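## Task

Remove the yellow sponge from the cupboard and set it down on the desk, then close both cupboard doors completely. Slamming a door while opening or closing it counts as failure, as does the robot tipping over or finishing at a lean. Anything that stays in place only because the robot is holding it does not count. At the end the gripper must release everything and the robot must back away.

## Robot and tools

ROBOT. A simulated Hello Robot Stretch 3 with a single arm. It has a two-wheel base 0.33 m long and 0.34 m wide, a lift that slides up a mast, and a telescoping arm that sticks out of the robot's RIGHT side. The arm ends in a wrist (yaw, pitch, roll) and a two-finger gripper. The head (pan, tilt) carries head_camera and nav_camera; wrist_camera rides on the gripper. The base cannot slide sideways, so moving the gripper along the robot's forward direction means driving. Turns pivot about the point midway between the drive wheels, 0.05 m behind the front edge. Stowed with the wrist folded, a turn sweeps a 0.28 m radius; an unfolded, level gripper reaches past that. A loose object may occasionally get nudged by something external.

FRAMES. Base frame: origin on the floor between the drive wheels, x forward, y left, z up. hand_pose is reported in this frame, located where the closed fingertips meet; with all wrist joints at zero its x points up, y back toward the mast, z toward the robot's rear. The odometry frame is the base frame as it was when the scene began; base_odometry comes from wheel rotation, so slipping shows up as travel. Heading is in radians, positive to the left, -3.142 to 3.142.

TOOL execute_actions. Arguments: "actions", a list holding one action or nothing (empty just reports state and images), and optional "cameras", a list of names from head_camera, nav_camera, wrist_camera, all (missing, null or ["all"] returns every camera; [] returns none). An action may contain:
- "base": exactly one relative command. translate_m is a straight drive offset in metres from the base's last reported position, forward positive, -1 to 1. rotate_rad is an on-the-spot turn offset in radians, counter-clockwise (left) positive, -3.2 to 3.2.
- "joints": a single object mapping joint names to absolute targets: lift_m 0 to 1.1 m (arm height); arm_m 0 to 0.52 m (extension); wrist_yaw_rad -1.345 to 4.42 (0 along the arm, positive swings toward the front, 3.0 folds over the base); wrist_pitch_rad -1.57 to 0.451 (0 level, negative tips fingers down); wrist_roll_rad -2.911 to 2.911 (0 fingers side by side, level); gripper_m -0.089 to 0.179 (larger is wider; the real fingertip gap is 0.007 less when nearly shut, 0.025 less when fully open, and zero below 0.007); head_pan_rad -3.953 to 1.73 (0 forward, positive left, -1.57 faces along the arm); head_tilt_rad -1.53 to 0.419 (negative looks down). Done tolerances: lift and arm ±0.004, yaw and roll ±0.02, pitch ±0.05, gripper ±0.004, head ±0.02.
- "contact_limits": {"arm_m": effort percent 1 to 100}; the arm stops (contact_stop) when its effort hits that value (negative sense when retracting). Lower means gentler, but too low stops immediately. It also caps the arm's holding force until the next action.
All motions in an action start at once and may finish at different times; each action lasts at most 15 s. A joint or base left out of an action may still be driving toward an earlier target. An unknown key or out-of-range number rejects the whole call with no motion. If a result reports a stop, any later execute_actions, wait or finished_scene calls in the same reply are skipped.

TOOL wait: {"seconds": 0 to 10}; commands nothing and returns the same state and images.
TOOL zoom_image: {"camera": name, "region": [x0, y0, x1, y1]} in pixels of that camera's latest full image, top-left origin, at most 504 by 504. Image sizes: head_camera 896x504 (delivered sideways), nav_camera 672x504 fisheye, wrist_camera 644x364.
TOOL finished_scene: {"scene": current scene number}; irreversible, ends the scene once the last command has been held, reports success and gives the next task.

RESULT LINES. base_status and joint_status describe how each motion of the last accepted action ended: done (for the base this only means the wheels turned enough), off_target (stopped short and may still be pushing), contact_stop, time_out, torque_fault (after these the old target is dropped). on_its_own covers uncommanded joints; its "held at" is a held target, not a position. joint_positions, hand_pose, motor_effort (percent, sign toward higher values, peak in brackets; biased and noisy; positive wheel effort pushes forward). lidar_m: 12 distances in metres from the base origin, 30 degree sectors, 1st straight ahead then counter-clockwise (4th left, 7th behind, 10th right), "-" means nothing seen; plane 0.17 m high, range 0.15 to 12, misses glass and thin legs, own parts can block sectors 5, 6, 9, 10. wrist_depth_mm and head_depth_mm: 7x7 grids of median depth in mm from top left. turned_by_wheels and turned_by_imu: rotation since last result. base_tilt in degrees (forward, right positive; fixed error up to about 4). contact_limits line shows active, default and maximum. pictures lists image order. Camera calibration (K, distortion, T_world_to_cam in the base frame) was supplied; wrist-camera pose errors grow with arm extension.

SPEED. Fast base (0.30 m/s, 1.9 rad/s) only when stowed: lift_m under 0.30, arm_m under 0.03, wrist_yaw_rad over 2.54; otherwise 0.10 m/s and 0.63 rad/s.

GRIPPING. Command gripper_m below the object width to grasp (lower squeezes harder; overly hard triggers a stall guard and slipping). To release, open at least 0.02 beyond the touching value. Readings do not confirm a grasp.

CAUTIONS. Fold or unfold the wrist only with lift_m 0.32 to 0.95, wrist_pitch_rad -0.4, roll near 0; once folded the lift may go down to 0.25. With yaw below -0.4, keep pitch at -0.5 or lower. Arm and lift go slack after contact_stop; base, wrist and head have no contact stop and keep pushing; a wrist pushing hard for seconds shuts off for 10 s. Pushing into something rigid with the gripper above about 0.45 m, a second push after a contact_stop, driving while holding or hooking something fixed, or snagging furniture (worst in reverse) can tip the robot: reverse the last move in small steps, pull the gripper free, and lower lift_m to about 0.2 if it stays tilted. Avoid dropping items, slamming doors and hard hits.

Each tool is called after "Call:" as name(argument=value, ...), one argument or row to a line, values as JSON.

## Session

Call:
execute_actions(
  actions=[],
)

Scene clock: 0.00 s.
base_odometry: x=+0.000 y=+0.000 heading=+0.000 (m, m, rad; odometry frame)
turned_by_wheels: +0.000 (rad since the last result)
turned_by_imu: +0.000 (rad since the last result)
base_tilt: forward=-1.8 right=+1.0 (deg)
lidar_m: 1.96 2.70 2.74 1.89 1.85 2.26 2.20 1.56 1.97 1.61 1.50 1.54
head_depth_mm: 1760 1765 1758 1784 1781 1802 1804 / 1911 1980 1993 2003 2032 2029 1970 / 2076 2246 2272 2287 2315 2315 2101 / 2049 2608 2634 2640 2657 2660 2105 / 2069 2973 3009 3029 3110 3004 2100 / 2073 2824 2891 2906 2945 2889 2091 / 2068 2687 2689 2727 2761 2703 2092
base_status: not commanded
joint_positions: lift_m=+0.412 arm_m=-0.002 wrist_yaw_rad=+2.823 wrist_pitch_rad=-0.547 wrist_roll_rad=-0.001 gripper_m=+0.037 head_pan_rad=-0.003 head_tilt_rad=-0.018
joint_status: not commanded
motor_effort: left_wheel=+0 right_wheel=+1 lift_m=+40 arm_m=+0 wrist_yaw_rad=+0 wrist_pitch_rad=+7 wrist_roll_rad=+0 gripper_m=+1 head_pan_rad=-1 head_tilt_rad=+2 (%)
hand_pose: x=+0.0434 y=+0.0527 z=+0.3965 quat_wxyz=(+0.297, +0.702, +0.081, +0.642) (m; base frame)
wrist_depth_mm: - - - - - - - / - - - - - - - / - - - - - - - / - 848 819 849 897 894 905 / 690 702 724 709 725 728 735 / 590 - - 611 631 623 626 / 523 524 - 533 537 547 549
pictures: head_camera (sideways: a quarter turn clockwise sets it upright), nav_camera (sideways: a quarter turn counterclockwise sets it upright), wrist_camera
camera_calibration (this result's frames):
head_camera: T_world_to_cam=[[-0.0677364, 0.0246164, -0.9974, 1.32396], [-0.0147561, 0.999562, 0.0256719, -0.0282298], [0.997594, 0.0164567, -0.0673434, 0.0410207], [0, 0, 0, 1]] pos_world=[0.0483413, -0.00504864, 1.324]
nav_camera: T_world_to_cam=[[0.0245945, -0.00165047, 0.999696, -1.26219], [0.00910075, -0.999957, -0.0018748, 0.0528599], [0.999656, 0.00914409, -0.0245784, -0.0172951], [0, 0, 0, 1]] pos_world=[0.0478511, 0.0509326, 1.26148]
wrist_camera: T_world_to_cam=[[0.946733, -0.3218, 0.0118782, -0.0290716], [-0.197806, -0.61026, -0.767108, 0.380171], [0.254104, 0.723897, -0.641408, 0.368801], [0, 0, 0, 1]] pos_world=[0.00900939, -0.0443261, 0.52853]
Images, in order (width x height): head_camera 896x504, nav_camera 672x504, wrist_camera 644x364.

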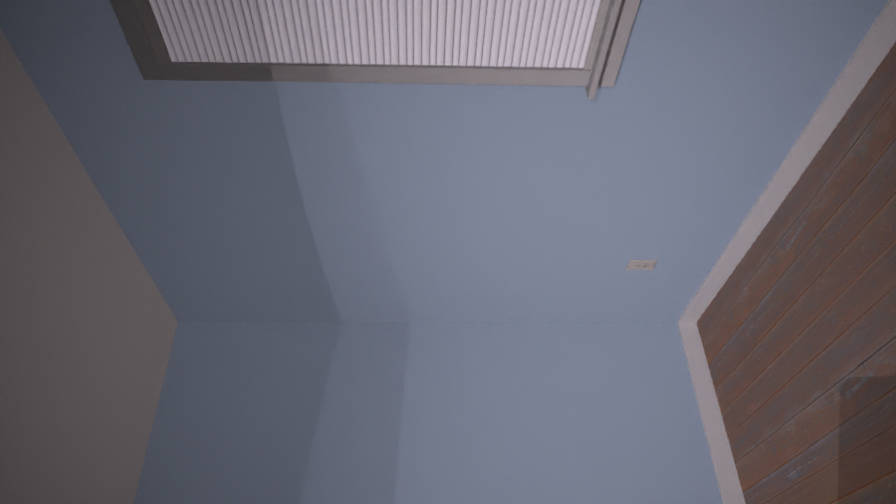

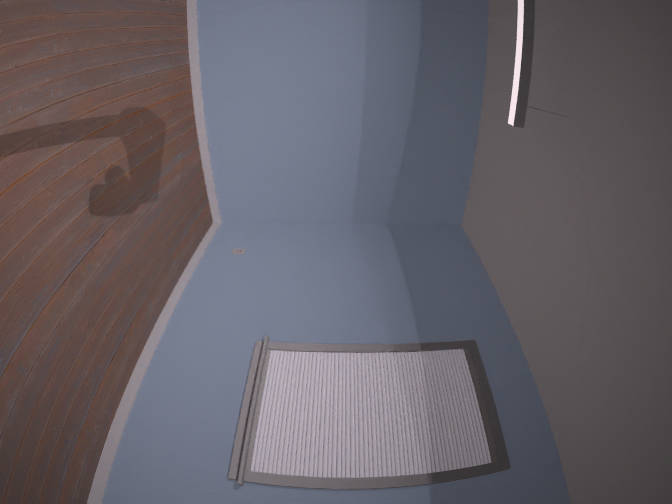

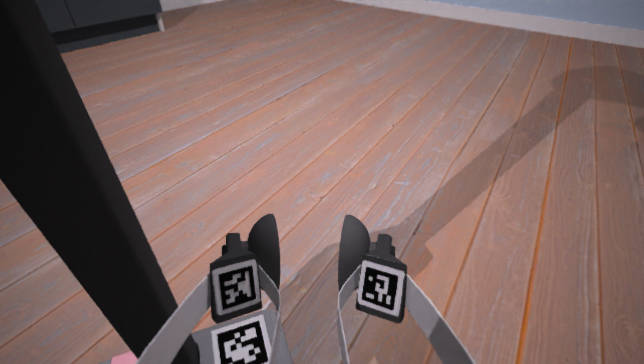

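Call:
execute_actions(
  actions=[
    {"joints": {"head_pan_rad": 1.7, "head_tilt_rad": -0.35, "wrist_yaw_rad": 3.0, "wrist_pitch_rad": -0.4}},
  ],
  cameras=["head_camera", "nav_camera"],
)

Scene clock: 7.40 s.
base_odometry: x=+0.000 y=+0.000 heading=+0.000 (m, m, rad; odometry frame)
turned_by_wheels: +0.000 (rad since the last result)
turned_by_imu: -0.001 (rad since the last result)
base_tilt: forward=-1.8 right=+1.2 (deg)
lidar_m: 1.96 2.70 2.74 1.90 1.85 2.26 2.19 1.56 1.97 1.61 1.50 1.54
head_depth_mm: 2660 2868 3115 3317 2452 1805 1441 / 2487 2703 2898 3126 2452 1820 1445 / 2349 2517 2690 2949 2458 1822 1443 / 2233 2402 2010 2132 2285 1803 1449 / 2119 2249 1929 2040 2173 1816 1440 / 2008 2156 1818 1908 2043 1808 1446 / 1913 2039 1745 1848 - - -
base_status: not commanded
joint_positions: lift_m=+0.412 arm_m=-0.002 wrist_yaw_rad=+2.998 wrist_pitch_rad=-0.419 wrist_roll_rad=-0.001 gripper_m=+0.037 head_pan_rad=+1.693 head_tilt_rad=-0.346
joint_status: all done
motor_effort: left_wheel=+0(0) right_wheel=+1(1) lift_m=+40(41) arm_m=+0(0) wrist_yaw_rad=+1(3) wrist_pitch_rad=+11(11) wrist_roll_rad=+0(0) gripper_m=+1(1) head_pan_rad=+2(35) head_tilt_rad=-1(17) (%)
hand_pose: x=+0.0109 y=+0.0787 z=+0.4240 quat_wxyz=(+0.197, +0.700, +0.097, +0.680) (m; base frame)
wrist_depth_mm: - - - - - - - / - - - - - - - / - - - - - - - / - - - - - - - / 795 819 864 839 846 848 854 / 671 666 - 690 704 697 724 / 574 574 591 588 590 597 606
pictures: head_camera (sideways: a quarter turn clockwise sets it upright), nav_camera (sideways: a quarter turn counterclockwise sets it upright)
camera_calibration (this result's frames):
head_camera: T_world_to_cam=[[0.0226686, -0.385356, -0.92249, 1.22547], [-0.99099, -0.130496, 0.030161, -0.0281071], [-0.132004, 0.913494, -0.384842, 0.461162], [0, 0, 0, 1]] pos_world=[0.0052419, 0.0473042, 1.3088]
nav_camera: T_world_to_cam=[[-0.040428, 0.342697, 0.938576, -1.18181], [0.991121, 0.132836, -0.00581049, 0.0519917], [-0.126668, 0.930007, -0.345025, 0.406682], [0, 0, 0, 1]] pos_world=[-0.0477946, 0.019879, 1.24983]
Images, in order (width x height): head_camera 896x504, nav_camera 672x504.

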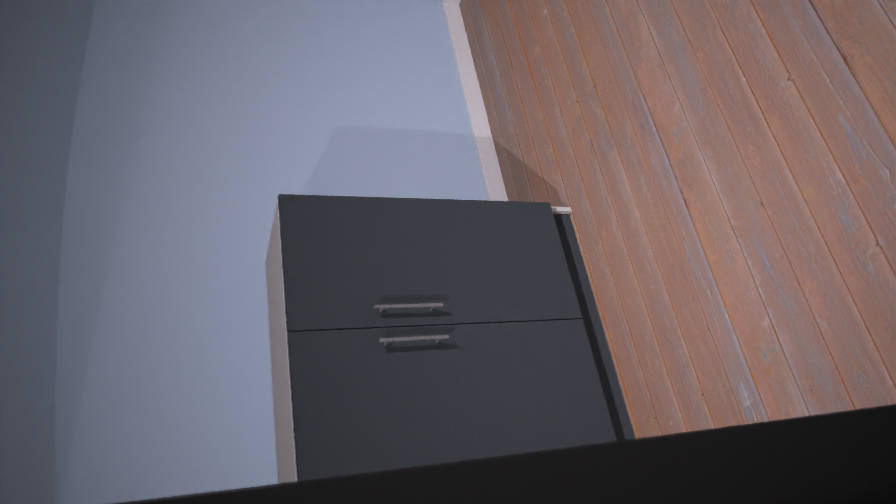

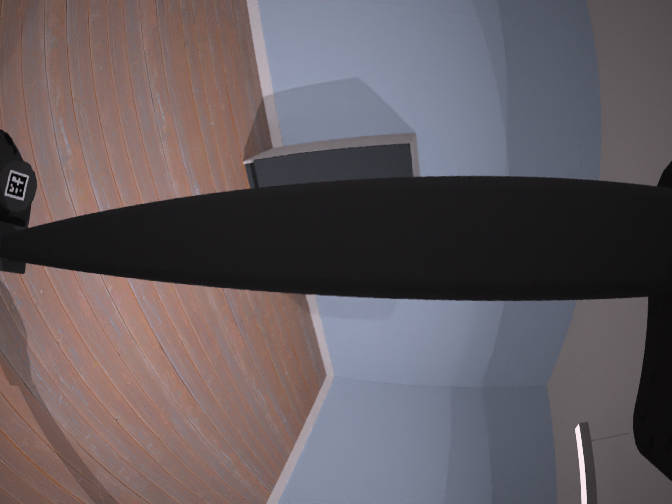

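Call:
execute_actions(
  actions=[
    {"base": {"rotate_rad": -1.596}, "joints": {"lift_m": 0.28, "head_pan_rad": -2.9, "head_tilt_rad": -0.35}},
  ],
  cameras=["head_camera", "nav_camera"],
)

Scene clock: 58.83 s.
base_odometry: x=+0.000 y=+0.000 heading=-1.596 (m, m, rad; odometry frame)
turned_by_wheels: -1.596 (rad since the last result)
turned_by_imu: -1.561 (rad since the last result)
base_tilt: forward=-1.8 right=+1.2 (deg)
lidar_m: 1.61 1.49 1.53 1.94 2.70 2.73 1.90 1.79 2.26 2.21 1.56 1.97
head_depth_mm: 2397 2573 2787 3046 2471 1801 1444 / 2291 2440 2597 2868 2417 1825 1444 / 2189 2344 1997 2134 2273 1821 1440 / 2125 2255 1917 2029 2192 1816 1438 / 2013 2160 1836 1953 2115 1820 1441 / 1952 2079 1820 1929 2147 1807 1442 / 1880 2006 2122 2282 2362 1822 1444
base_status: done
joint_positions: lift_m=+0.280 arm_m=-0.002 wrist_yaw_rad=+2.998 wrist_pitch_rad=-0.418 wrist_roll_rad=-0.001 gripper_m=+0.037 head_pan_rad=-2.893 head_tilt_rad=-0.346
joint_status: all done
motor_effort: left_wheel=+4(14) right_wheel=-3(10) lift_m=+30(31) arm_m=+0(0) wrist_yaw_rad=+1(1) wrist_pitch_rad=+10(11) wrist_roll_rad=+0(1) gripper_m=+1(1) head_pan_rad=-3(36) head_tilt_rad=-1(1) (%)
hand_pose: x=+0.0108 y=+0.0789 z=+0.2930 quat_wxyz=(+0.196, +0.700, +0.097, +0.680) (m; base frame)
wrist_depth_mm: - - - - - - - / - - - - - - - / - - - - - - - / 747 - 790 794 814 817 843 / 610 615 656 642 646 635 651 / 512 505 - 538 537 531 540 / 444 - - 455 442 455 455
pictures: head_camera (sideways: a quarter turn clockwise sets it upright), nav_camera (sideways: a quarter turn counterclockwise sets it upright)
camera_calibration (this result's frames):
head_camera: T_world_to_cam=[[0.380054, 0.0713431, -0.922209, 1.22292], [0.254644, -0.966564, 0.0301675, -0.0357139], [-0.889222, -0.2463, -0.385513, 0.466655], [0, 0, 0, 1]] pos_world=[-0.0407215, -0.00682953, 1.30877]
nav_camera: T_world_to_cam=[[-0.335504, -0.083573, 0.938324, -1.17968], [-0.256999, 0.966394, -0.00581868, 0.059616], [-0.906305, -0.243101, -0.345708, 0.412326], [0, 0, 0, 1]] pos_world=[-0.00677315, -0.0559651, 1.24981]
Images, in order (width x height): head_camera 896x504, nav_camera 672x504.

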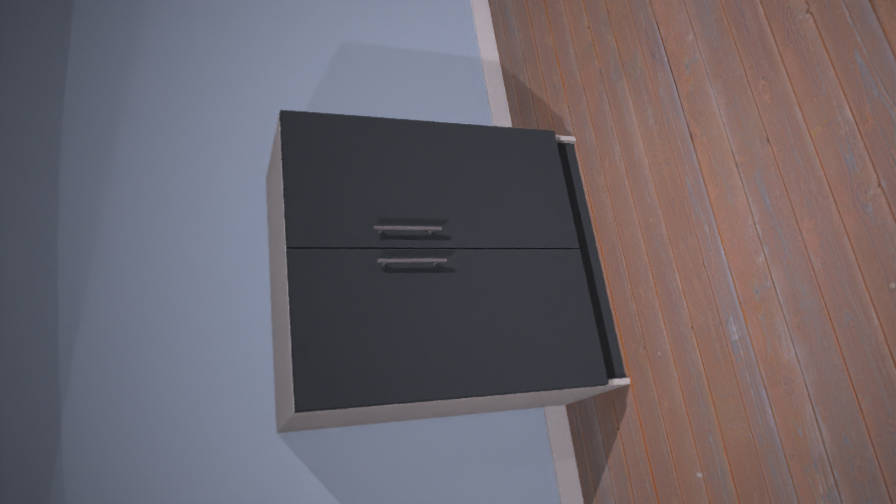

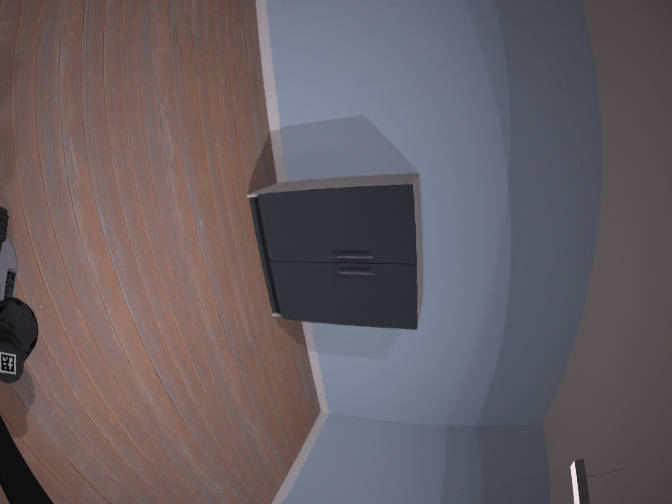

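Call:
execute_actions(
  actions=[
    {"base": {"translate_m": -1.0}},
  ],
  cameras=[],
)

Call:
execute_actions(
  actions=[
    {"base": {"translate_m": -0.17}},
  ],
  cameras=[],
)

Call:
execute_actions(
  actions=[
    {"base": {"rotate_rad": -0.995}, "joints": {"head_pan_rad": -1.57, "head_tilt_rad": -0.55}},
  ],
  cameras=["head_camera", "nav_camera"],
)

Scene clock: 83.23 s.
base_odometry: x=+0.025 y=+1.000 heading=-1.596 (m, m, rad; odometry frame)
turned_by_wheels: +0.000 (rad since the last result)
turned_by_imu: -0.004 (rad since the last result)
base_tilt: forward=-1.8 right=+1.1 (deg)
lidar_m: 2.47 2.32 2.35 2.27 2.11 2.13 1.05 0.96 0.98 1.84 2.64 2.27
head_depth_mm: 1512 1620 1770 1933 2116 1825 1442 / 1447 1550 1673 1817 1983 1814 1448 / 1381 1484 1551 1153 1245 1401 1443 / 1329 1427 1354 1094 1183 1295 1394 / 1277 1374 1354 1044 1127 1232 1328 / 1235 1320 1354 997 1075 1167 1270 / 1194 1272 1306 955 1022 1105 1199
base_status: done
joint_positions: lift_m=+0.280 arm_m=-0.002 wrist_yaw_rad=+2.999 wrist_pitch_rad=-0.418 wrist_roll_rad=-0.001 gripper_m=+0.037 head_pan_rad=-2.893 head_tilt_rad=-0.347
joint_status: not commanded
motor_effort: left_wheel=+4(10) right_wheel=-3(13) lift_m=+31(31) arm_m=+0(0) wrist_yaw_rad=+1(1) wrist_pitch_rad=+10(10) wrist_roll_rad=+0(0) gripper_m=+0(0) head_pan_rad=-3(3) head_tilt_rad=+0(1) (%)
hand_pose: x=+0.0108 y=+0.0789 z=+0.2930 quat_wxyz=(+0.196, +0.700, +0.097, +0.680) (m; base frame)
wrist_depth_mm: - - - - - - - / - - - - - - - / - - - - - - - / 761 - 788 802 804 831 837 / 603 619 652 628 645 643 657 / 506 506 - 537 534 536 538 / 442 - - 457 446 453 458
pictures: none
No camera images: the call's "cameras" was empty. Leave "cameras" out to get every camera's image.

Scene clock: 85.47 s.
base_odometry: x=+0.029 y=+1.170 heading=-1.596 (m, m, rad; odometry frame)
turned_by_wheels: +0.000 (rad since the last result)
turned_by_imu: -0.001 (rad since the last result)
base_tilt: forward=-1.8 right=+1.1 (deg)
lidar_m: 2.63 2.45 2.48 2.16 2.01 2.03 0.90 0.83 0.84 1.66 2.73 2.41
head_depth_mm: 1364 1469 1589 1732 1902 1814 1443 / 1306 1399 1517 1643 1815 1823 1442 / 1255 1339 1436 995 1085 1630 1367 / 1206 1286 1338 933 1013 1104 1222 / 1158 1233 1273 890 960 1048 1146 / 1121 1187 1225 853 914 992 1088 / 1075 1142 1178 822 875 945 1023
base_status: done
joint_positions: lift_m=+0.280 arm_m=-0.002 wrist_yaw_rad=+2.999 wrist_pitch_rad=-0.418 wrist_roll_rad=-0.001 gripper_m=+0.037 head_pan_rad=-2.893 head_tilt_rad=-0.347
joint_status: not commanded
motor_effort: left_wheel=+4(11) right_wheel=-2(12) lift_m=+30(31) arm_m=+0(0) wrist_yaw_rad=+1(0) wrist_pitch_rad=+10(10) wrist_roll_rad=+0(1) gripper_m=+1(1) head_pan_rad=-3(4) head_tilt_rad=+0(0) (%)
hand_pose: x=+0.0107 y=+0.0789 z=+0.2930 quat_wxyz=(+0.196, +0.700, +0.097, +0.680) (m; base frame)
wrist_depth_mm: - - - - - - - / - - - - - - - / - - - - - - - / 761 - 787 805 831 831 839 / 603 608 652 628 637 649 662 / 502 508 - 540 535 537 541 / 446 - - 459 450 453 457
pictures: none
No camera images: the call's "cameras" was empty. Leave "cameras" out to get every camera's image.

Scene clock: 87.40 s.
base_odometry: x=+0.029 y=+1.170 heading=-2.590 (m, m, rad; odometry frame)
turned_by_wheels: -0.995 (rad since the last result)
turned_by_imu: -0.972 (rad since the last result)
base_tilt: forward=-1.7 right=+1.1 (deg)
lidar_m: 2.74 2.41 2.55 2.44 2.51 2.11 2.01 1.96 0.88 0.83 0.85 1.75
head_depth_mm: 1105 1132 855 964 1110 1386 1258 / 1106 1130 850 956 1101 1293 1263 / 1100 1134 844 952 1088 1281 1260 / 1097 1133 840 953 1089 1273 1258 / 1093 1134 837 940 1080 1263 1263 / 1087 1134 832 934 1071 1249 1261 / 1084 1139 827 932 1067 1244 1256
base_status: done
joint_positions: lift_m=+0.280 arm_m=-0.002 wrist_yaw_rad=+2.999 wrist_pitch_rad=-0.418 wrist_roll_rad=-0.001 gripper_m=+0.037 head_pan_rad=-1.577 head_tilt_rad=-0.544
joint_status: all done
motor_effort: left_wheel=+4(14) right_wheel=-3(11) lift_m=+31(31) arm_m=+0(0) wrist_yaw_rad=+1(1) wrist_pitch_rad=+10(10) wrist_roll_rad=+1(0) gripper_m=+0(1) head_pan_rad=+3(36) head_tilt_rad=-2(15) (%)
hand_pose: x=+0.0107 y=+0.0789 z=+0.2930 quat_wxyz=(+0.196, +0.700, +0.097, +0.680) (m; base frame)
wrist_depth_mm: - - - - - - - / - - - - - - - / - - - - - - - / 772 - 780 807 821 828 820 / 609 608 652 638 641 653 658 / 504 507 - 537 536 539 542 / 446 - - 454 446 452 465
pictures: head_camera (sideways: a quarter turn clockwise sets it upright), nav_camera (sideways: a quarter turn counterclockwise sets it upright)
camera_calibration (this result's frames):
head_camera: T_world_to_cam=[[0.0278875, 0.559289, -0.828503, 1.10285], [0.999503, -0.00341923, 0.0313351, -0.0417698], [0.0146925, -0.828966, -0.559107, 0.687018], [0, 0, 0, 1]] pos_world=[0.00089931, -0.0474398, 1.29914]
nav_camera: T_world_to_cam=[[-0.00484349, -0.523209, 0.852191, -1.06933], [-0.999962, -0.00363711, -0.00791639, 0.0668773], [0.00724144, -0.852197, -0.523171, 0.637679], [0, 0, 0, 1]] pos_world=[0.0570777, -0.0158108, 1.24542]
Images, in order (width x height): head_camera 896x504, nav_camera 672x504.

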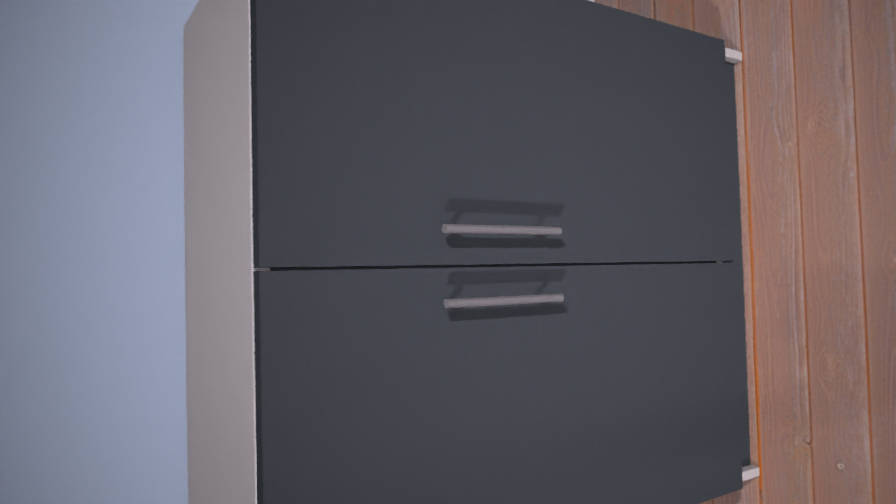

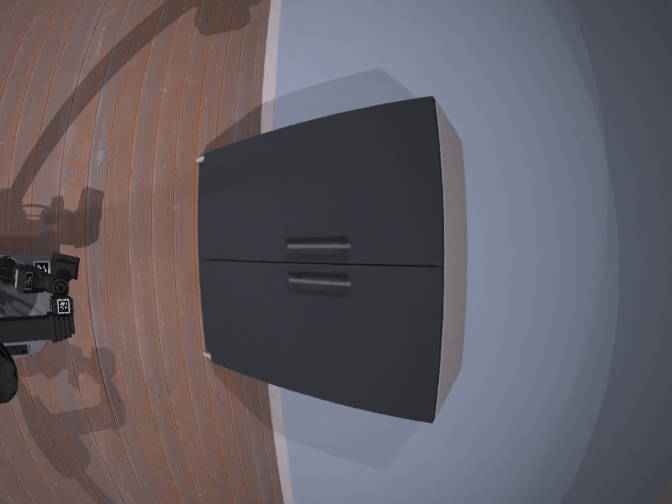

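Call:
zoom_image(
  camera="head_camera",
  region=[230, 220, 330, 310],
)

Call:
zoom_image(
  camera="head_camera",
  region=[660, 220, 780, 310],
)

Region (230, 220, 330, 310) of head_camera's 896x504 image, scaled by 5.040, with more detail than that image has; it fills the top 454 rows of this view, and the rest is white.

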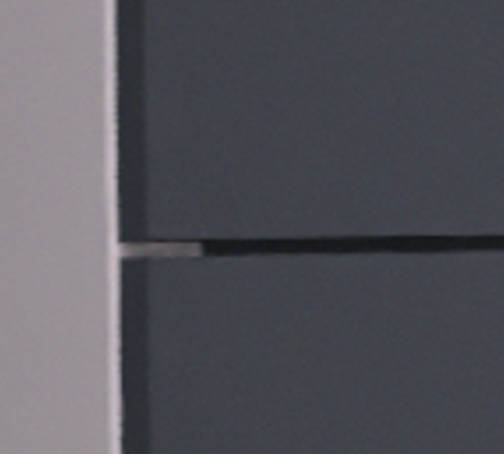

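Region (660, 220, 780, 310) of head_camera's 896x504 image, scaled by 4.200, with more detail than that image has; it fills the top 378 rows of this view, and the rest is white.

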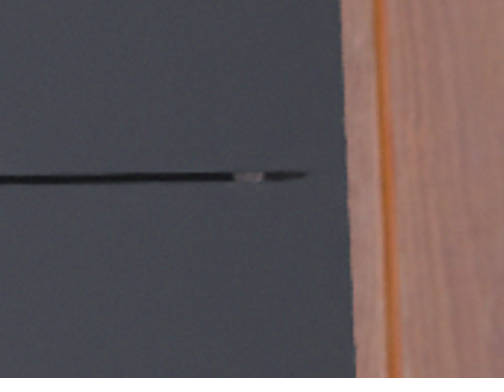

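Call:
execute_actions(
  actions=[
    {"base": {"rotate_rad": 0.046}, "joints": {"lift_m": 0.59, "wrist_yaw_rad": 0.0, "gripper_m": 0.04}},
  ],
  cameras=[],
)

Call:
execute_actions(
  actions=[
    {"base": {"translate_m": -0.03}, "joints": {"wrist_pitch_rad": 0.0, "arm_m": 0.25, "head_tilt_rad": -0.65}},
  ],
  cameras=["head_camera", "wrist_camera"],
)

Scene clock: 123.23 s.
base_odometry: x=+0.029 y=+1.170 heading=-2.545 (m, m, rad; odometry frame)
turned_by_wheels: +0.046 (rad since the last result)
turned_by_imu: +0.044 (rad since the last result)
base_tilt: forward=-1.8 right=+1.1 (deg)
lidar_m: 2.74 2.42 2.55 2.44 2.54 2.09 2.00 1.86 0.87 0.83 0.86 1.83
head_depth_mm: 1089 1138 838 945 1083 1271 1261 / 1099 1139 841 946 1086 1263 1267 / 1092 1129 839 947 1082 1272 1292 / 1088 1131 841 949 1084 1272 1293 / 1096 1139 843 947 1084 1271 1259 / 1093 1139 839 945 1083 1275 1260 / 1092 1138 841 946 1089 1386 1257
base_status: done
joint_positions: lift_m=+0.590 arm_m=-0.002 wrist_yaw_rad=+0.002 wrist_pitch_rad=-0.418 wrist_roll_rad=-0.001 gripper_m=+0.040 head_pan_rad=-1.577 head_tilt_rad=-0.544
joint_status: all done
motor_effort: left_wheel=-3(5) right_wheel=+3(7) lift_m=+49(52) arm_m=+0(0) wrist_yaw_rad=-2(3) wrist_pitch_rad=+10(10) wrist_roll_rad=+0(0) gripper_m=+1(24) head_pan_rad=+3(3) head_tilt_rad=-2(2) (%)
hand_pose: x=-0.0211 y=-0.3677 z=+0.6024 quat_wxyz=(+0.692, +0.148, -0.691, -0.146) (m; base frame)
wrist_depth_mm: 522 521 529 544 544 560 - / 568 567 573 577 599 604 - / - 617 628 635 647 667 - / - 680 689 703 716 - - / - 759 736 778 806 - - / 908 863 - 878 939 932 972 / 775 766 780 793 800 802 804
pictures: none
No camera images: the call's "cameras" was empty. Leave "cameras" out to get every camera's image.

Scene clock: 126.30 s.
base_odometry: x=+0.054 y=+1.186 heading=-2.545 (m, m, rad; odometry frame)
turned_by_wheels: +0.000 (rad since the last result)
turned_by_imu: -0.001 (rad since the last result)
base_tilt: forward=-1.7 right=+1.1 (deg)
lidar_m: 2.77 2.43 2.55 2.45 2.53 2.05 1.98 1.87 0.87 0.83 0.86 1.83
head_depth_mm: 1085 801 879 1011 1210 1409 1198 / 1083 800 876 1016 1209 1378 - / 1085 802 881 1016 1177 - 1200 / 1085 800 881 1014 1170 1352 1200 / 1086 802 876 1015 1202 1376 1211 / 1090 802 879 1015 1204 1370 1199 / 1087 800 881 1018 1205 1379 1204
base_status: done
joint_positions: lift_m=+0.590 arm_m=+0.250 wrist_yaw_rad=+0.001 wrist_pitch_rad=-0.021 wrist_roll_rad=-0.001 gripper_m=+0.040 head_pan_rad=-1.577 head_tilt_rad=-0.642
joint_status: all done
motor_effort: left_wheel=-3(9) right_wheel=+4(5) lift_m=+49(49) arm_m=+3(4) wrist_yaw_rad=-1(3) wrist_pitch_rad=+12(13) wrist_roll_rad=+0(0) gripper_m=+0(1) head_pan_rad=+2(2) head_tilt_rad=-2(12) (%)
hand_pose: x=-0.0212 y=-0.6504 z=+0.6990 quat_wxyz=(+0.708, +0.008, -0.706, -0.007) (m; base frame)
wrist_depth_mm: 308 313 318 324 328 336 342 / 314 323 324 333 336 342 349 / 323 327 333 340 347 353 359 / 332 332 340 347 357 361 370 / 340 345 346 357 366 374 380 / 346 355 - 369 378 385 396 / 355 362 371 375 385 396 407
pictures: head_camera (sideways: a quarter turn clockwise sets it upright), wrist_camera
camera_calibration (this result's frames):
head_camera: T_world_to_cam=[[0.0283253, 0.637764, -0.769711, 1.0262], [0.999484, -0.00641851, 0.0314628, -0.0419319], [0.0151255, -0.770205, -0.637617, 0.789152], [0, 0, 0, 1]] pos_world=[0.000906417, -0.0469363, 1.29437]
wrist_camera: T_world_to_cam=[[-0.999904, 0.0126136, 0.00573915, -0.0172852], [-0.00352112, 0.169301, -0.985558, 0.834224], [-0.0134031, -0.985484, -0.16924, -0.359304], [0, 0, 0, 1]] pos_world=[-0.019162, -0.495105, 0.761467]
Images, in order (width x height): head_camera 896x504, wrist_camera 644x364.

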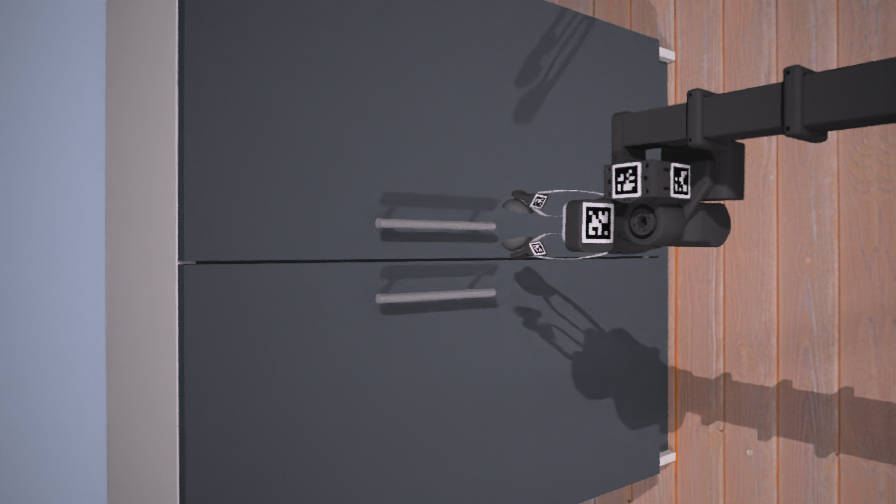

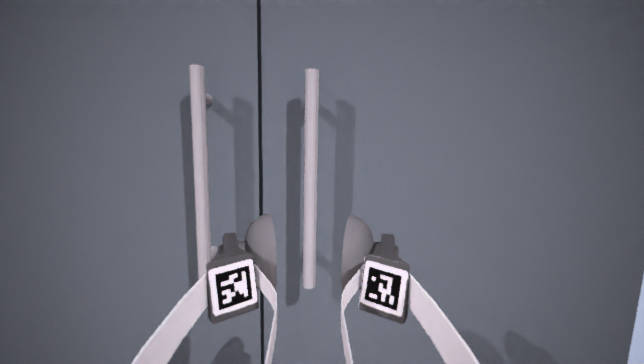

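Call:
execute_actions(
  actions=[
    {"joints": {"arm_m": 0.43}, "contact_limits": {"arm_m": 7}},
  ],
  cameras=["head_camera", "wrist_camera"],
)

Scene clock: 147.17 s.
base_odometry: x=+0.054 y=+1.186 heading=-2.545 (m, m, rad; odometry frame)
turned_by_wheels: +0.000 (rad since the last result)
turned_by_imu: -0.001 (rad since the last result)
base_tilt: forward=-1.8 right=+1.1 (deg)
lidar_m: 2.77 2.43 2.55 2.45 2.54 2.06 1.98 1.86 0.86 0.83 0.86 1.83
head_depth_mm: 1086 800 879 1019 1206 1406 1195 / 1086 803 879 1016 1191 1395 - / 1085 803 877 996 1269 1373 1205 / 1083 800 876 1000 1238 1381 1202 / 1090 804 878 1013 1207 1375 1203 / 1083 800 878 1011 1211 1379 1199 / 1085 801 877 1021 1209 1379 1202
base_status: not commanded
joint_positions: lift_m=+0.590 arm_m=+0.414 wrist_yaw_rad=+0.002 wrist_pitch_rad=-0.022 wrist_roll_rad=-0.001 gripper_m=+0.040 head_pan_rad=-1.577 head_tilt_rad=-0.643
joint_status: arm_m contact_stop (moved +0.165 of +0.180)
on_its_own: arm_m is slack since a contact_stop, until your next command for it (your +0.430 is given up)
motor_effort: left_wheel=-2(4) right_wheel=+3(4) lift_m=+49(49) arm_m=+0(7) wrist_yaw_rad=-3(3) wrist_pitch_rad=+13(14) wrist_roll_rad=+0(0) gripper_m=+1(0) head_pan_rad=+3(2) head_tilt_rad=-2(3) (%)
contact_limits: arm_m 7 (drawing in: default 17, maximum 29; extending or still: default 25, maximum 40)
hand_pose: x=-0.0208 y=-0.8150 z=+0.6986 quat_wxyz=(+0.708, +0.009, -0.706, -0.007) (m; base frame)
wrist_depth_mm: 127 161 165 165 169 173 176 / 131 165 168 169 174 177 180 / 134 170 172 173 178 181 185 / 169 174 177 178 183 186 190 / 174 178 180 182 188 191 196 / 179 183 - 188 193 197 201 / 183 186 191 194 199 203 208
pictures: head_camera (sideways: a quarter turn clockwise sets it upright), wrist_camera
camera_calibration (this result's frames):
head_camera: T_world_to_cam=[[0.0283251, 0.638293, -0.769272, 1.02563], [0.999484, -0.00643463, 0.0314626, -0.0419316], [0.0151324, -0.769767, -0.638146, 0.789839], [0, 0, 0, 1]] pos_world=[0.000906706, -0.0469312, 1.29434]
wrist_camera: T_world_to_cam=[[-0.999922, 0.0111234, 0.00575688, -0.0160551], [-0.00377357, 0.170725, -0.985312, 0.862724], [-0.0119429, -0.985256, -0.17067, -0.520385], [0, 0, 0, 1]] pos_world=[-0.0190132, -0.659822, 0.76133]
Images, in order (width x height): head_camera 896x504, wrist_camera 644x364.

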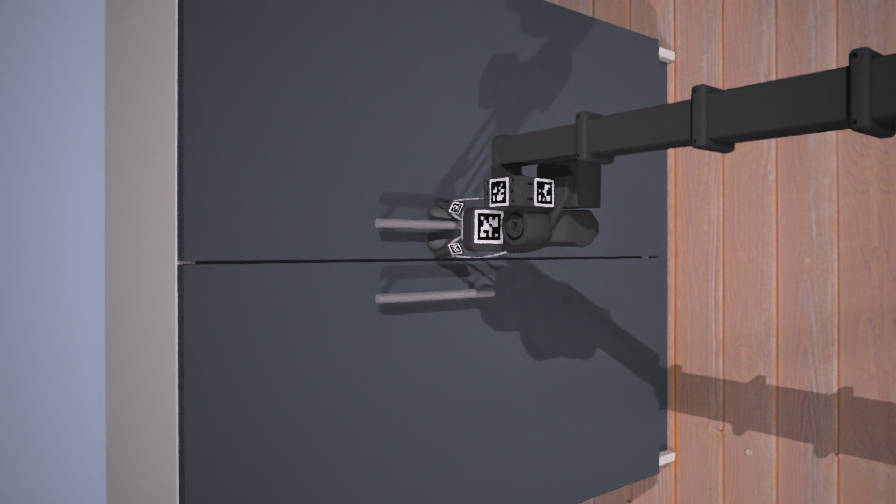

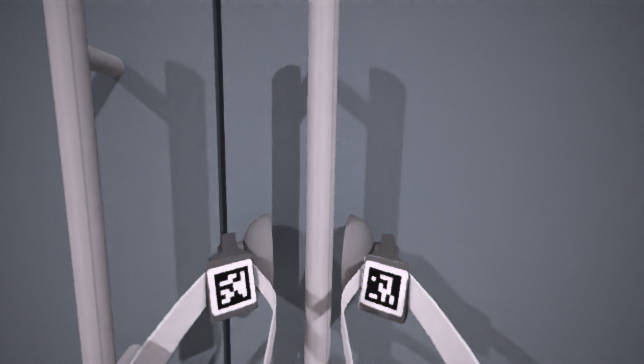

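Call:
execute_actions(
  actions=[
    {"joints": {"gripper_m": -0.05}},
  ],
  cameras=["wrist_camera"],
)

Call:
execute_actions(
  actions=[
    {"joints": {"arm_m": 0.372}},
  ],
  cameras=["head_camera", "wrist_camera"],
)

Scene clock: 155.60 s.
base_odometry: x=+0.054 y=+1.187 heading=-2.545 (m, m, rad; odometry frame)
turned_by_wheels: +0.000 (rad since the last result)
turned_by_imu: -0.001 (rad since the last result)
base_tilt: forward=-1.9 right=+1.1 (deg)
lidar_m: 2.76 2.44 2.55 2.45 2.54 2.06 1.98 1.86 0.87 0.83 0.86 1.83
head_depth_mm: 1085 801 879 1019 1209 1400 1199 / 1088 799 877 1017 1207 1389 - / 1086 800 877 993 1270 1380 1202 / 1087 801 879 997 1243 1376 1203 / 1086 802 879 1015 1207 1373 1205 / 1088 802 880 1017 1208 1365 1198 / 1086 801 878 1015 1206 1372 1202
base_status: not commanded
joint_positions: lift_m=+0.590 arm_m=+0.412 wrist_yaw_rad=+0.004 wrist_pitch_rad=-0.022 wrist_roll_rad=-0.001 gripper_m=-0.049 head_pan_rad=-1.577 head_tilt_rad=-0.643
joint_status: all done
on_its_own: arm_m is slack since a contact_stop, until your next command for it (your +0.430 is given up)
motor_effort: left_wheel=-7(7) right_wheel=+12(12) lift_m=+49(49) arm_m=+0(2) wrist_yaw_rad=-4(7) wrist_pitch_rad=+13(13) wrist_roll_rad=+0(0) gripper_m=-23(99) head_pan_rad=+2(3) head_tilt_rad=-2(1) (%)
hand_pose: x=-0.0204 y=-0.8122 z=+0.6987 quat_wxyz=(+0.708, +0.010, -0.706, -0.007) (m; base frame)
wrist_depth_mm: 131 164 167 167 172 176 179 / 133 169 171 172 177 180 183 / 137 171 175 176 181 184 188 / 172 176 179 182 186 190 193 / 177 181 184 150 191 195 198 / 182 185 188 154 196 201 204 / 186 188 196 197 203 206 210
pictures: wrist_camera
camera_calibration (this result's frames):
wrist_camera: T_world_to_cam=[[-0.999939, 0.0094623, 0.00575893, -0.0170133], [-0.00406027, 0.170615, -0.985329, 0.862177], [-0.010306, -0.985292, -0.170566, -0.517603], [0, 0, 0, 1]] pos_world=[-0.0188461, -0.65693, 0.761341]
Images, in order (width x height): wrist_camera 644x364.

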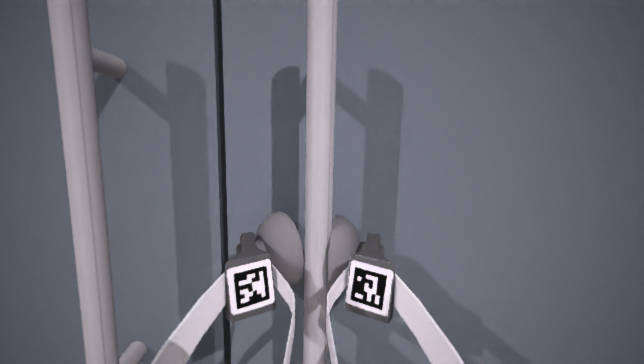

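Scene clock: 156.93 s.
base_odometry: x=+0.054 y=+1.187 heading=-2.545 (m, m, rad; odometry frame)
turned_by_wheels: +0.000 (rad since the last result)
turned_by_imu: -0.001 (rad since the last result)
base_tilt: forward=-1.8 right=+1.1 (deg)
lidar_m: 2.77 2.44 2.55 2.45 2.53 2.05 1.98 1.86 0.84 0.79 0.86 1.82
head_depth_mm: 1082 791 862 1004 1195 1406 1203 / 1087 783 852 985 1156 1410 - / 1090 775 836 969 - 1344 1202 / 1088 793 847 966 1201 1358 1197 / 1094 802 877 1015 1206 1378 1202 / 1088 802 880 1019 1212 1372 1202 / 1084 801 881 1018 1210 1366 1199
base_status: not commanded
joint_positions: lift_m=+0.590 arm_m=+0.372 wrist_yaw_rad=-0.020 wrist_pitch_rad=-0.021 wrist_roll_rad=-0.001 gripper_m=-0.046 head_pan_rad=-1.577 head_tilt_rad=-0.643
joint_status: all done
on_its_own: wrist_yaw_rad is at rest, and its effort (+14) is outside its rest range (-12 to +12)
motor_effort: left_wheel=-13(13) right_wheel=+18(18) lift_m=+49(49) arm_m=-3(7) wrist_yaw_rad=+14(15) wrist_pitch_rad=+12(14) wrist_roll_rad=+0(0) gripper_m=-22(23) head_pan_rad=+1(2) head_tilt_rad=-2(2) (%)
hand_pose: x=-0.0265 y=-0.7729 z=+0.6989 quat_wxyz=(+0.708, +0.001, -0.706, -0.015) (m; base frame)
wrist_depth_mm: 193 197 161 163 177 187 199 / 198 202 165 168 182 193 204 / 203 206 169 173 186 197 211 / 207 210 173 178 191 204 218 / 213 217 178 148 198 210 225 / 218 223 226 150 205 216 233 / 224 226 189 194 209 223 242
pictures: head_camera (sideways: a quarter turn clockwise sets it upright), wrist_camera
camera_calibration (this result's frames):
head_camera: T_world_to_cam=[[0.0282995, 0.638579, -0.769036, 1.02532], [0.999484, -0.00640337, 0.0314625, -0.0419315], [0.0151669, -0.76953, -0.638431, 0.790209], [0, 0, 0, 1]] pos_world=[0.000908737, -0.0469286, 1.29432]
wrist_camera: T_world_to_cam=[[-0.999432, 0.0332002, 0.00574165, -0.00508185], [-0.000027093, 0.169619, -0.98551, 0.855189], [-0.033693, -0.98495, -0.169522, -0.480053], [0, 0, 0, 1]] pos_world=[-0.0212302, -0.617716, 0.761447]
Images, in order (width x height): head_camera 896x504, wrist_camera 644x364.

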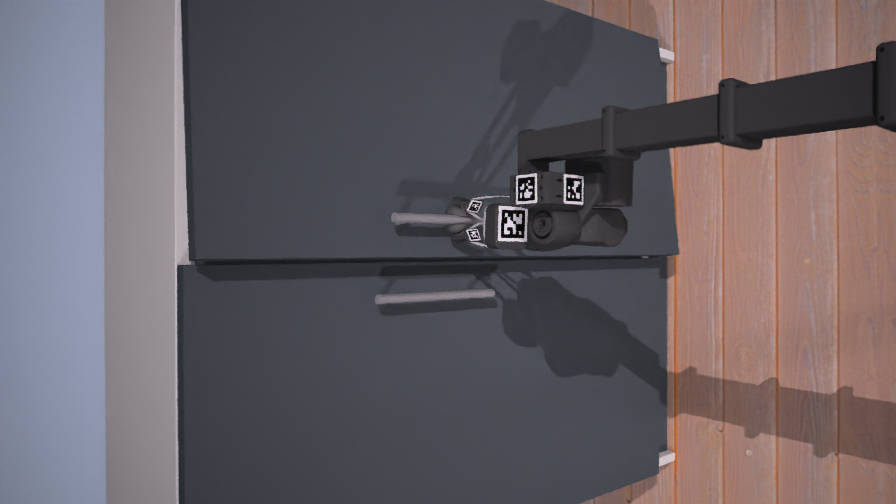

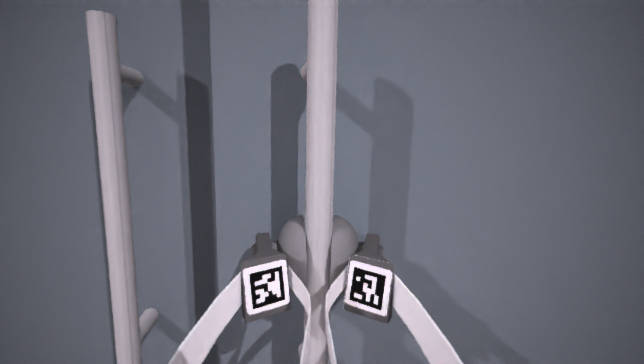

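Call:
execute_actions(
  actions=[
    {"base": {"translate_m": -0.024}, "joints": {"arm_m": 0.311}},
  ],
  cameras=[],
)

Call:
execute_actions(
  actions=[
    {"base": {"translate_m": -0.03}, "joints": {"arm_m": 0.248}},
  ],
  cameras=["head_camera", "wrist_camera"],
)

Scene clock: 178.97 s.
base_odometry: x=+0.074 y=+1.200 heading=-2.545 (m, m, rad; odometry frame)
turned_by_wheels: +0.000 (rad since the last result)
turned_by_imu: -0.001 (rad since the last result)
base_tilt: forward=-1.8 right=+1.2 (deg)
lidar_m: 2.79 2.46 2.55 2.45 2.54 2.03 1.95 1.87 0.81 0.72 0.86 1.83
head_depth_mm: 1087 770 836 986 1224 1400 1197 / 1088 793 808 947 1119 1373 - / 1087 791 781 904 1028 1345 1202 / 1086 814 772 882 1175 1346 1206 / 1088 802 879 1011 1206 1381 1198 / 1086 800 881 1020 1210 1365 1199 / 1083 802 882 1019 1210 1376 1203
base_status: done
joint_positions: lift_m=+0.590 arm_m=+0.311 wrist_yaw_rad=-0.005 wrist_pitch_rad=-0.021 wrist_roll_rad=-0.001 gripper_m=-0.044 head_pan_rad=-1.577 head_tilt_rad=-0.643
joint_status: all done
on_its_own: gripper_m is held at -0.044, not at your -0.050, by its stall guard, which is not easing now
motor_effort: left_wheel=-5(20) right_wheel=+8(14) lift_m=+49(49) arm_m=-2(2) wrist_yaw_rad=+3(15) wrist_pitch_rad=+12(12) wrist_roll_rad=+0(0) gripper_m=-20(21) head_pan_rad=+3(2) head_tilt_rad=-2(2) (%)
hand_pose: x=-0.0228 y=-0.7120 z=+0.6988 quat_wxyz=(+0.708, +0.006, -0.706, -0.010) (m; base frame)
wrist_depth_mm: 251 255 159 167 190 211 235 / 256 259 162 171 195 217 244 / 264 268 167 176 200 224 252 / 269 273 171 180 205 231 264 / 277 280 176 149 214 238 273 / 283 285 290 153 225 248 285 / 291 296 187 194 223 257 295
pictures: none
No camera images: the call's "cameras" was empty. Leave "cameras" out to get every camera's image.

Scene clock: 180.60 s.
base_odometry: x=+0.099 y=+1.217 heading=-2.546 (m, m, rad; odometry frame)
turned_by_wheels: +0.000 (rad since the last result)
turned_by_imu: +0.000 (rad since the last result)
base_tilt: forward=-1.7 right=+1.2 (deg)
lidar_m: 2.82 2.48 2.55 2.45 2.54 2.00 1.92 1.86 0.78 0.65 0.86 1.83
head_depth_mm: 1088 790 819 974 1553 1400 1199 / 1090 795 765 904 1086 1342 - / 1089 857 719 841 989 - 1202 / 1085 856 686 796 932 1311 1205 / 1086 814 882 1013 1207 1373 1209 / 1085 802 880 1015 1205 1370 1202 / 1090 801 881 1024 1205 1373 1202
base_status: done
joint_positions: lift_m=+0.590 arm_m=+0.248 wrist_yaw_rad=-0.010 wrist_pitch_rad=-0.023 wrist_roll_rad=-0.001 gripper_m=-0.044 head_pan_rad=-1.577 head_tilt_rad=-0.643
joint_status: all done
on_its_own: gripper_m is held at -0.044, not at your -0.050, by its stall guard, which is not easing now
motor_effort: left_wheel=-6(12) right_wheel=+9(10) lift_m=+49(49) arm_m=-3(2) wrist_yaw_rad=+7(16) wrist_pitch_rad=+13(14) wrist_roll_rad=+0(0) gripper_m=-19(21) head_pan_rad=+2(3) head_tilt_rad=-1(1) (%)
hand_pose: x=-0.0241 y=-0.6489 z=+0.6985 quat_wxyz=(+0.708, +0.005, -0.706, -0.012) (m; base frame)
wrist_depth_mm: 309 310 151 167 204 248 315 / 314 320 155 170 211 259 331 / 319 327 158 176 219 268 347 / 328 336 163 180 224 278 367 / 338 342 167 150 234 291 385 / 347 351 167 153 250 305 958 / 355 361 180 195 244 320 994
pictures: head_camera (sideways: a quarter turn clockwise sets it upright), wrist_camera
camera_calibration (this result's frames):
head_camera: T_world_to_cam=[[0.0282936, 0.638586, -0.76903, 1.02532], [0.999484, -0.00639439, 0.0314625, -0.0419315], [0.0151741, -0.769524, -0.638438, 0.790219], [0, 0, 0, 1]] pos_world=[0.000909174, -0.0469286, 1.29432]
wrist_camera: T_world_to_cam=[[-0.999698, 0.0238739, 0.0057638, -0.012888], [-0.00159277, 0.171168, -0.985241, 0.834538], [-0.0245081, -0.984953, -0.171078, -0.356603], [0, 0, 0, 1]] pos_world=[-0.0202946, -0.493775, 0.761288]
Images, in order (width x height): head_camera 896x504, wrist_camera 644x364.

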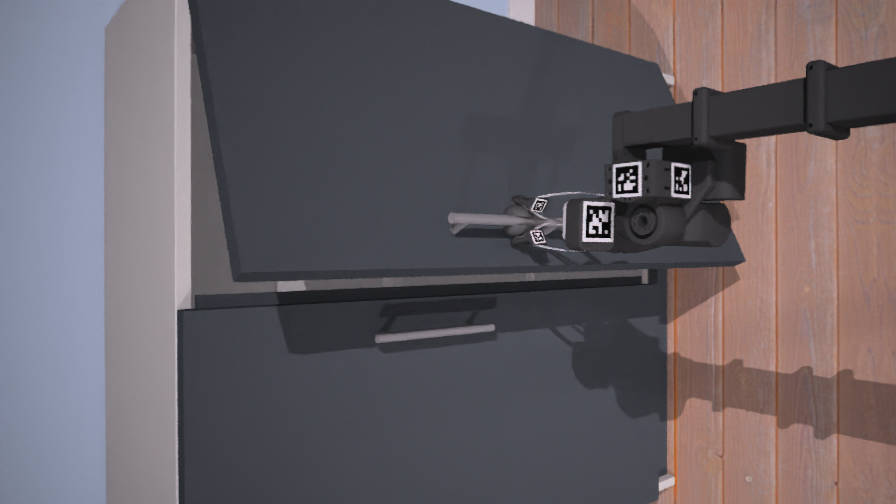

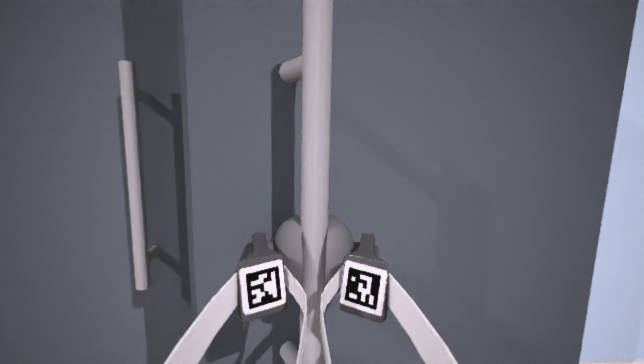

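Call:
execute_actions(
  actions=[
    {"base": {"translate_m": -0.043}, "joints": {"arm_m": 0.192}},
  ],
  cameras=[],
)

Call:
execute_actions(
  actions=[
    {"base": {"translate_m": -0.05}, "joints": {"arm_m": 0.143}},
  ],
  cameras=["head_camera", "wrist_camera"],
)

Scene clock: 188.03 s.
base_odometry: x=+0.134 y=+1.241 heading=-2.546 (m, m, rad; odometry frame)
turned_by_wheels: +0.000 (rad since the last result)
turned_by_imu: -0.001 (rad since the last result)
base_tilt: forward=-1.7 right=+1.1 (deg)
lidar_m: 2.86 2.53 2.54 2.45 2.53 1.95 1.88 1.86 0.77 0.58 0.86 1.83
head_depth_mm: 1105 791 823 1010 1643 1404 1207 / 1088 861 738 882 1099 1399 - / 1084 938 671 788 956 - 1175 / 1091 1222 616 712 824 1119 1201 / 1087 940 935 1061 1243 1374 1204 / 1086 801 879 1013 1208 1371 1201 / 1085 802 882 1019 1210 1368 1201
base_status: done
joint_positions: lift_m=+0.590 arm_m=+0.192 wrist_yaw_rad=-0.003 wrist_pitch_rad=-0.023 wrist_roll_rad=-0.001 gripper_m=-0.044 head_pan_rad=-1.577 head_tilt_rad=-0.643
joint_status: all done
on_its_own: gripper_m is held at -0.044, not at your -0.050, by its stall guard, which is not easing now
motor_effort: left_wheel=-3(12) right_wheel=+5(7) lift_m=+49(49) arm_m=-3(1) wrist_yaw_rad=+2(7) wrist_pitch_rad=+13(13) wrist_roll_rad=+1(1) gripper_m=-20(19) head_pan_rad=+3(3) head_tilt_rad=-2(2) (%)
hand_pose: x=-0.0223 y=-0.5930 z=+0.6984 quat_wxyz=(+0.708, +0.007, -0.706, -0.010) (m; base frame)
wrist_depth_mm: 359 360 148 169 230 311 894 / 369 369 151 170 234 328 911 / 379 380 155 178 245 346 932 / 383 389 159 183 253 360 960 / 400 401 160 151 265 382 982 / 404 407 158 154 292 404 - / 420 425 175 199 273 429 -
pictures: none
No camera images: the call's "cameras" was empty. Leave "cameras" out to get every camera's image.

Scene clock: 189.53 s.
base_odometry: x=+0.176 y=+1.269 heading=-2.546 (m, m, rad; odometry frame)
turned_by_wheels: +0.000 (rad since the last result)
turned_by_imu: +0.000 (rad since the last result)
base_tilt: forward=-1.7 right=+1.1 (deg)
lidar_m: 2.91 2.57 2.54 2.45 2.53 1.91 1.83 1.86 0.78 0.53 0.86 1.83
head_depth_mm: 1102 790 879 1645 1692 1406 1204 / 1085 860 731 890 1136 1409 - / 1086 939 637 751 921 1145 1140 / 1092 1219 573 653 751 924 1156 / 1090 1220 1167 1293 1324 1406 1201 / 1087 815 880 1024 1216 1374 1204 / 1086 802 881 1017 1214 1368 1203
base_status: done
joint_positions: lift_m=+0.590 arm_m=+0.143 wrist_yaw_rad=+0.004 wrist_pitch_rad=-0.024 wrist_roll_rad=-0.001 gripper_m=-0.044 head_pan_rad=-1.577 head_tilt_rad=-0.643
joint_status: all done
on_its_own: gripper_m is held at -0.044, not at your -0.050, by its stall guard, which is not easing now
motor_effort: left_wheel=-1(10) right_wheel=+3(3) lift_m=+50(49) arm_m=-3(3) wrist_yaw_rad=-4(5) wrist_pitch_rad=+14(14) wrist_roll_rad=+0(1) gripper_m=-19(20) head_pan_rad=+2(2) head_tilt_rad=-2(2) (%)
hand_pose: x=-0.0203 y=-0.5439 z=+0.6983 quat_wxyz=(+0.708, +0.010, -0.706, -0.007) (m; base frame)
wrist_depth_mm: 410 407 147 176 266 907 929 / 416 386 151 175 277 940 939 / 425 427 153 185 288 941 974 / 437 436 157 190 301 997 - / 451 450 158 170 318 - - / 460 464 154 157 360 - - / 477 479 175 230 329 - -
pictures: head_camera (sideways: a quarter turn clockwise sets it upright), wrist_camera
camera_calibration (this result's frames):
head_camera: T_world_to_cam=[[0.0282934, 0.638586, -0.76903, 1.02532], [0.999484, -0.00639416, 0.0314625, -0.0419315], [0.0151742, -0.769524, -0.638438, 0.790219], [0, 0, 0, 1]] pos_world=[0.000909185, -0.0469286, 1.29432]
wrist_camera: T_world_to_cam=[[-0.999942, 0.00906966, 0.00577645, -0.019677], [-0.00413015, 0.172042, -0.985081, 0.816651], [-0.00992814, -0.985048, -0.171995, -0.252252], [0, 0, 0, 1]] pos_world=[-0.0188074, -0.3888, 0.761195]
Images, in order (width x height): head_camera 896x504, wrist_camera 644x364.

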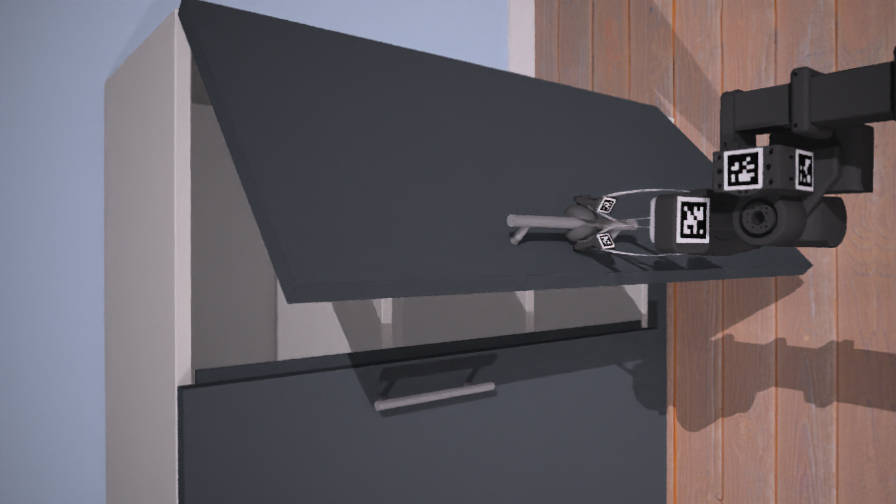

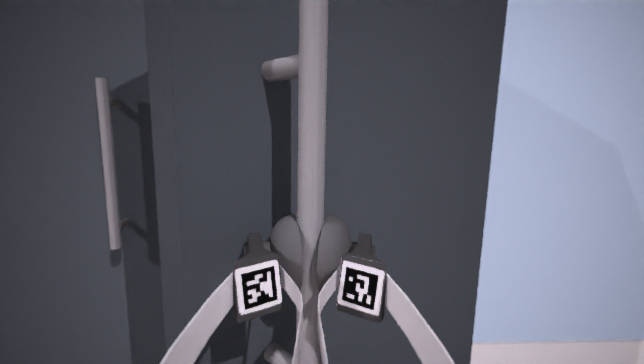

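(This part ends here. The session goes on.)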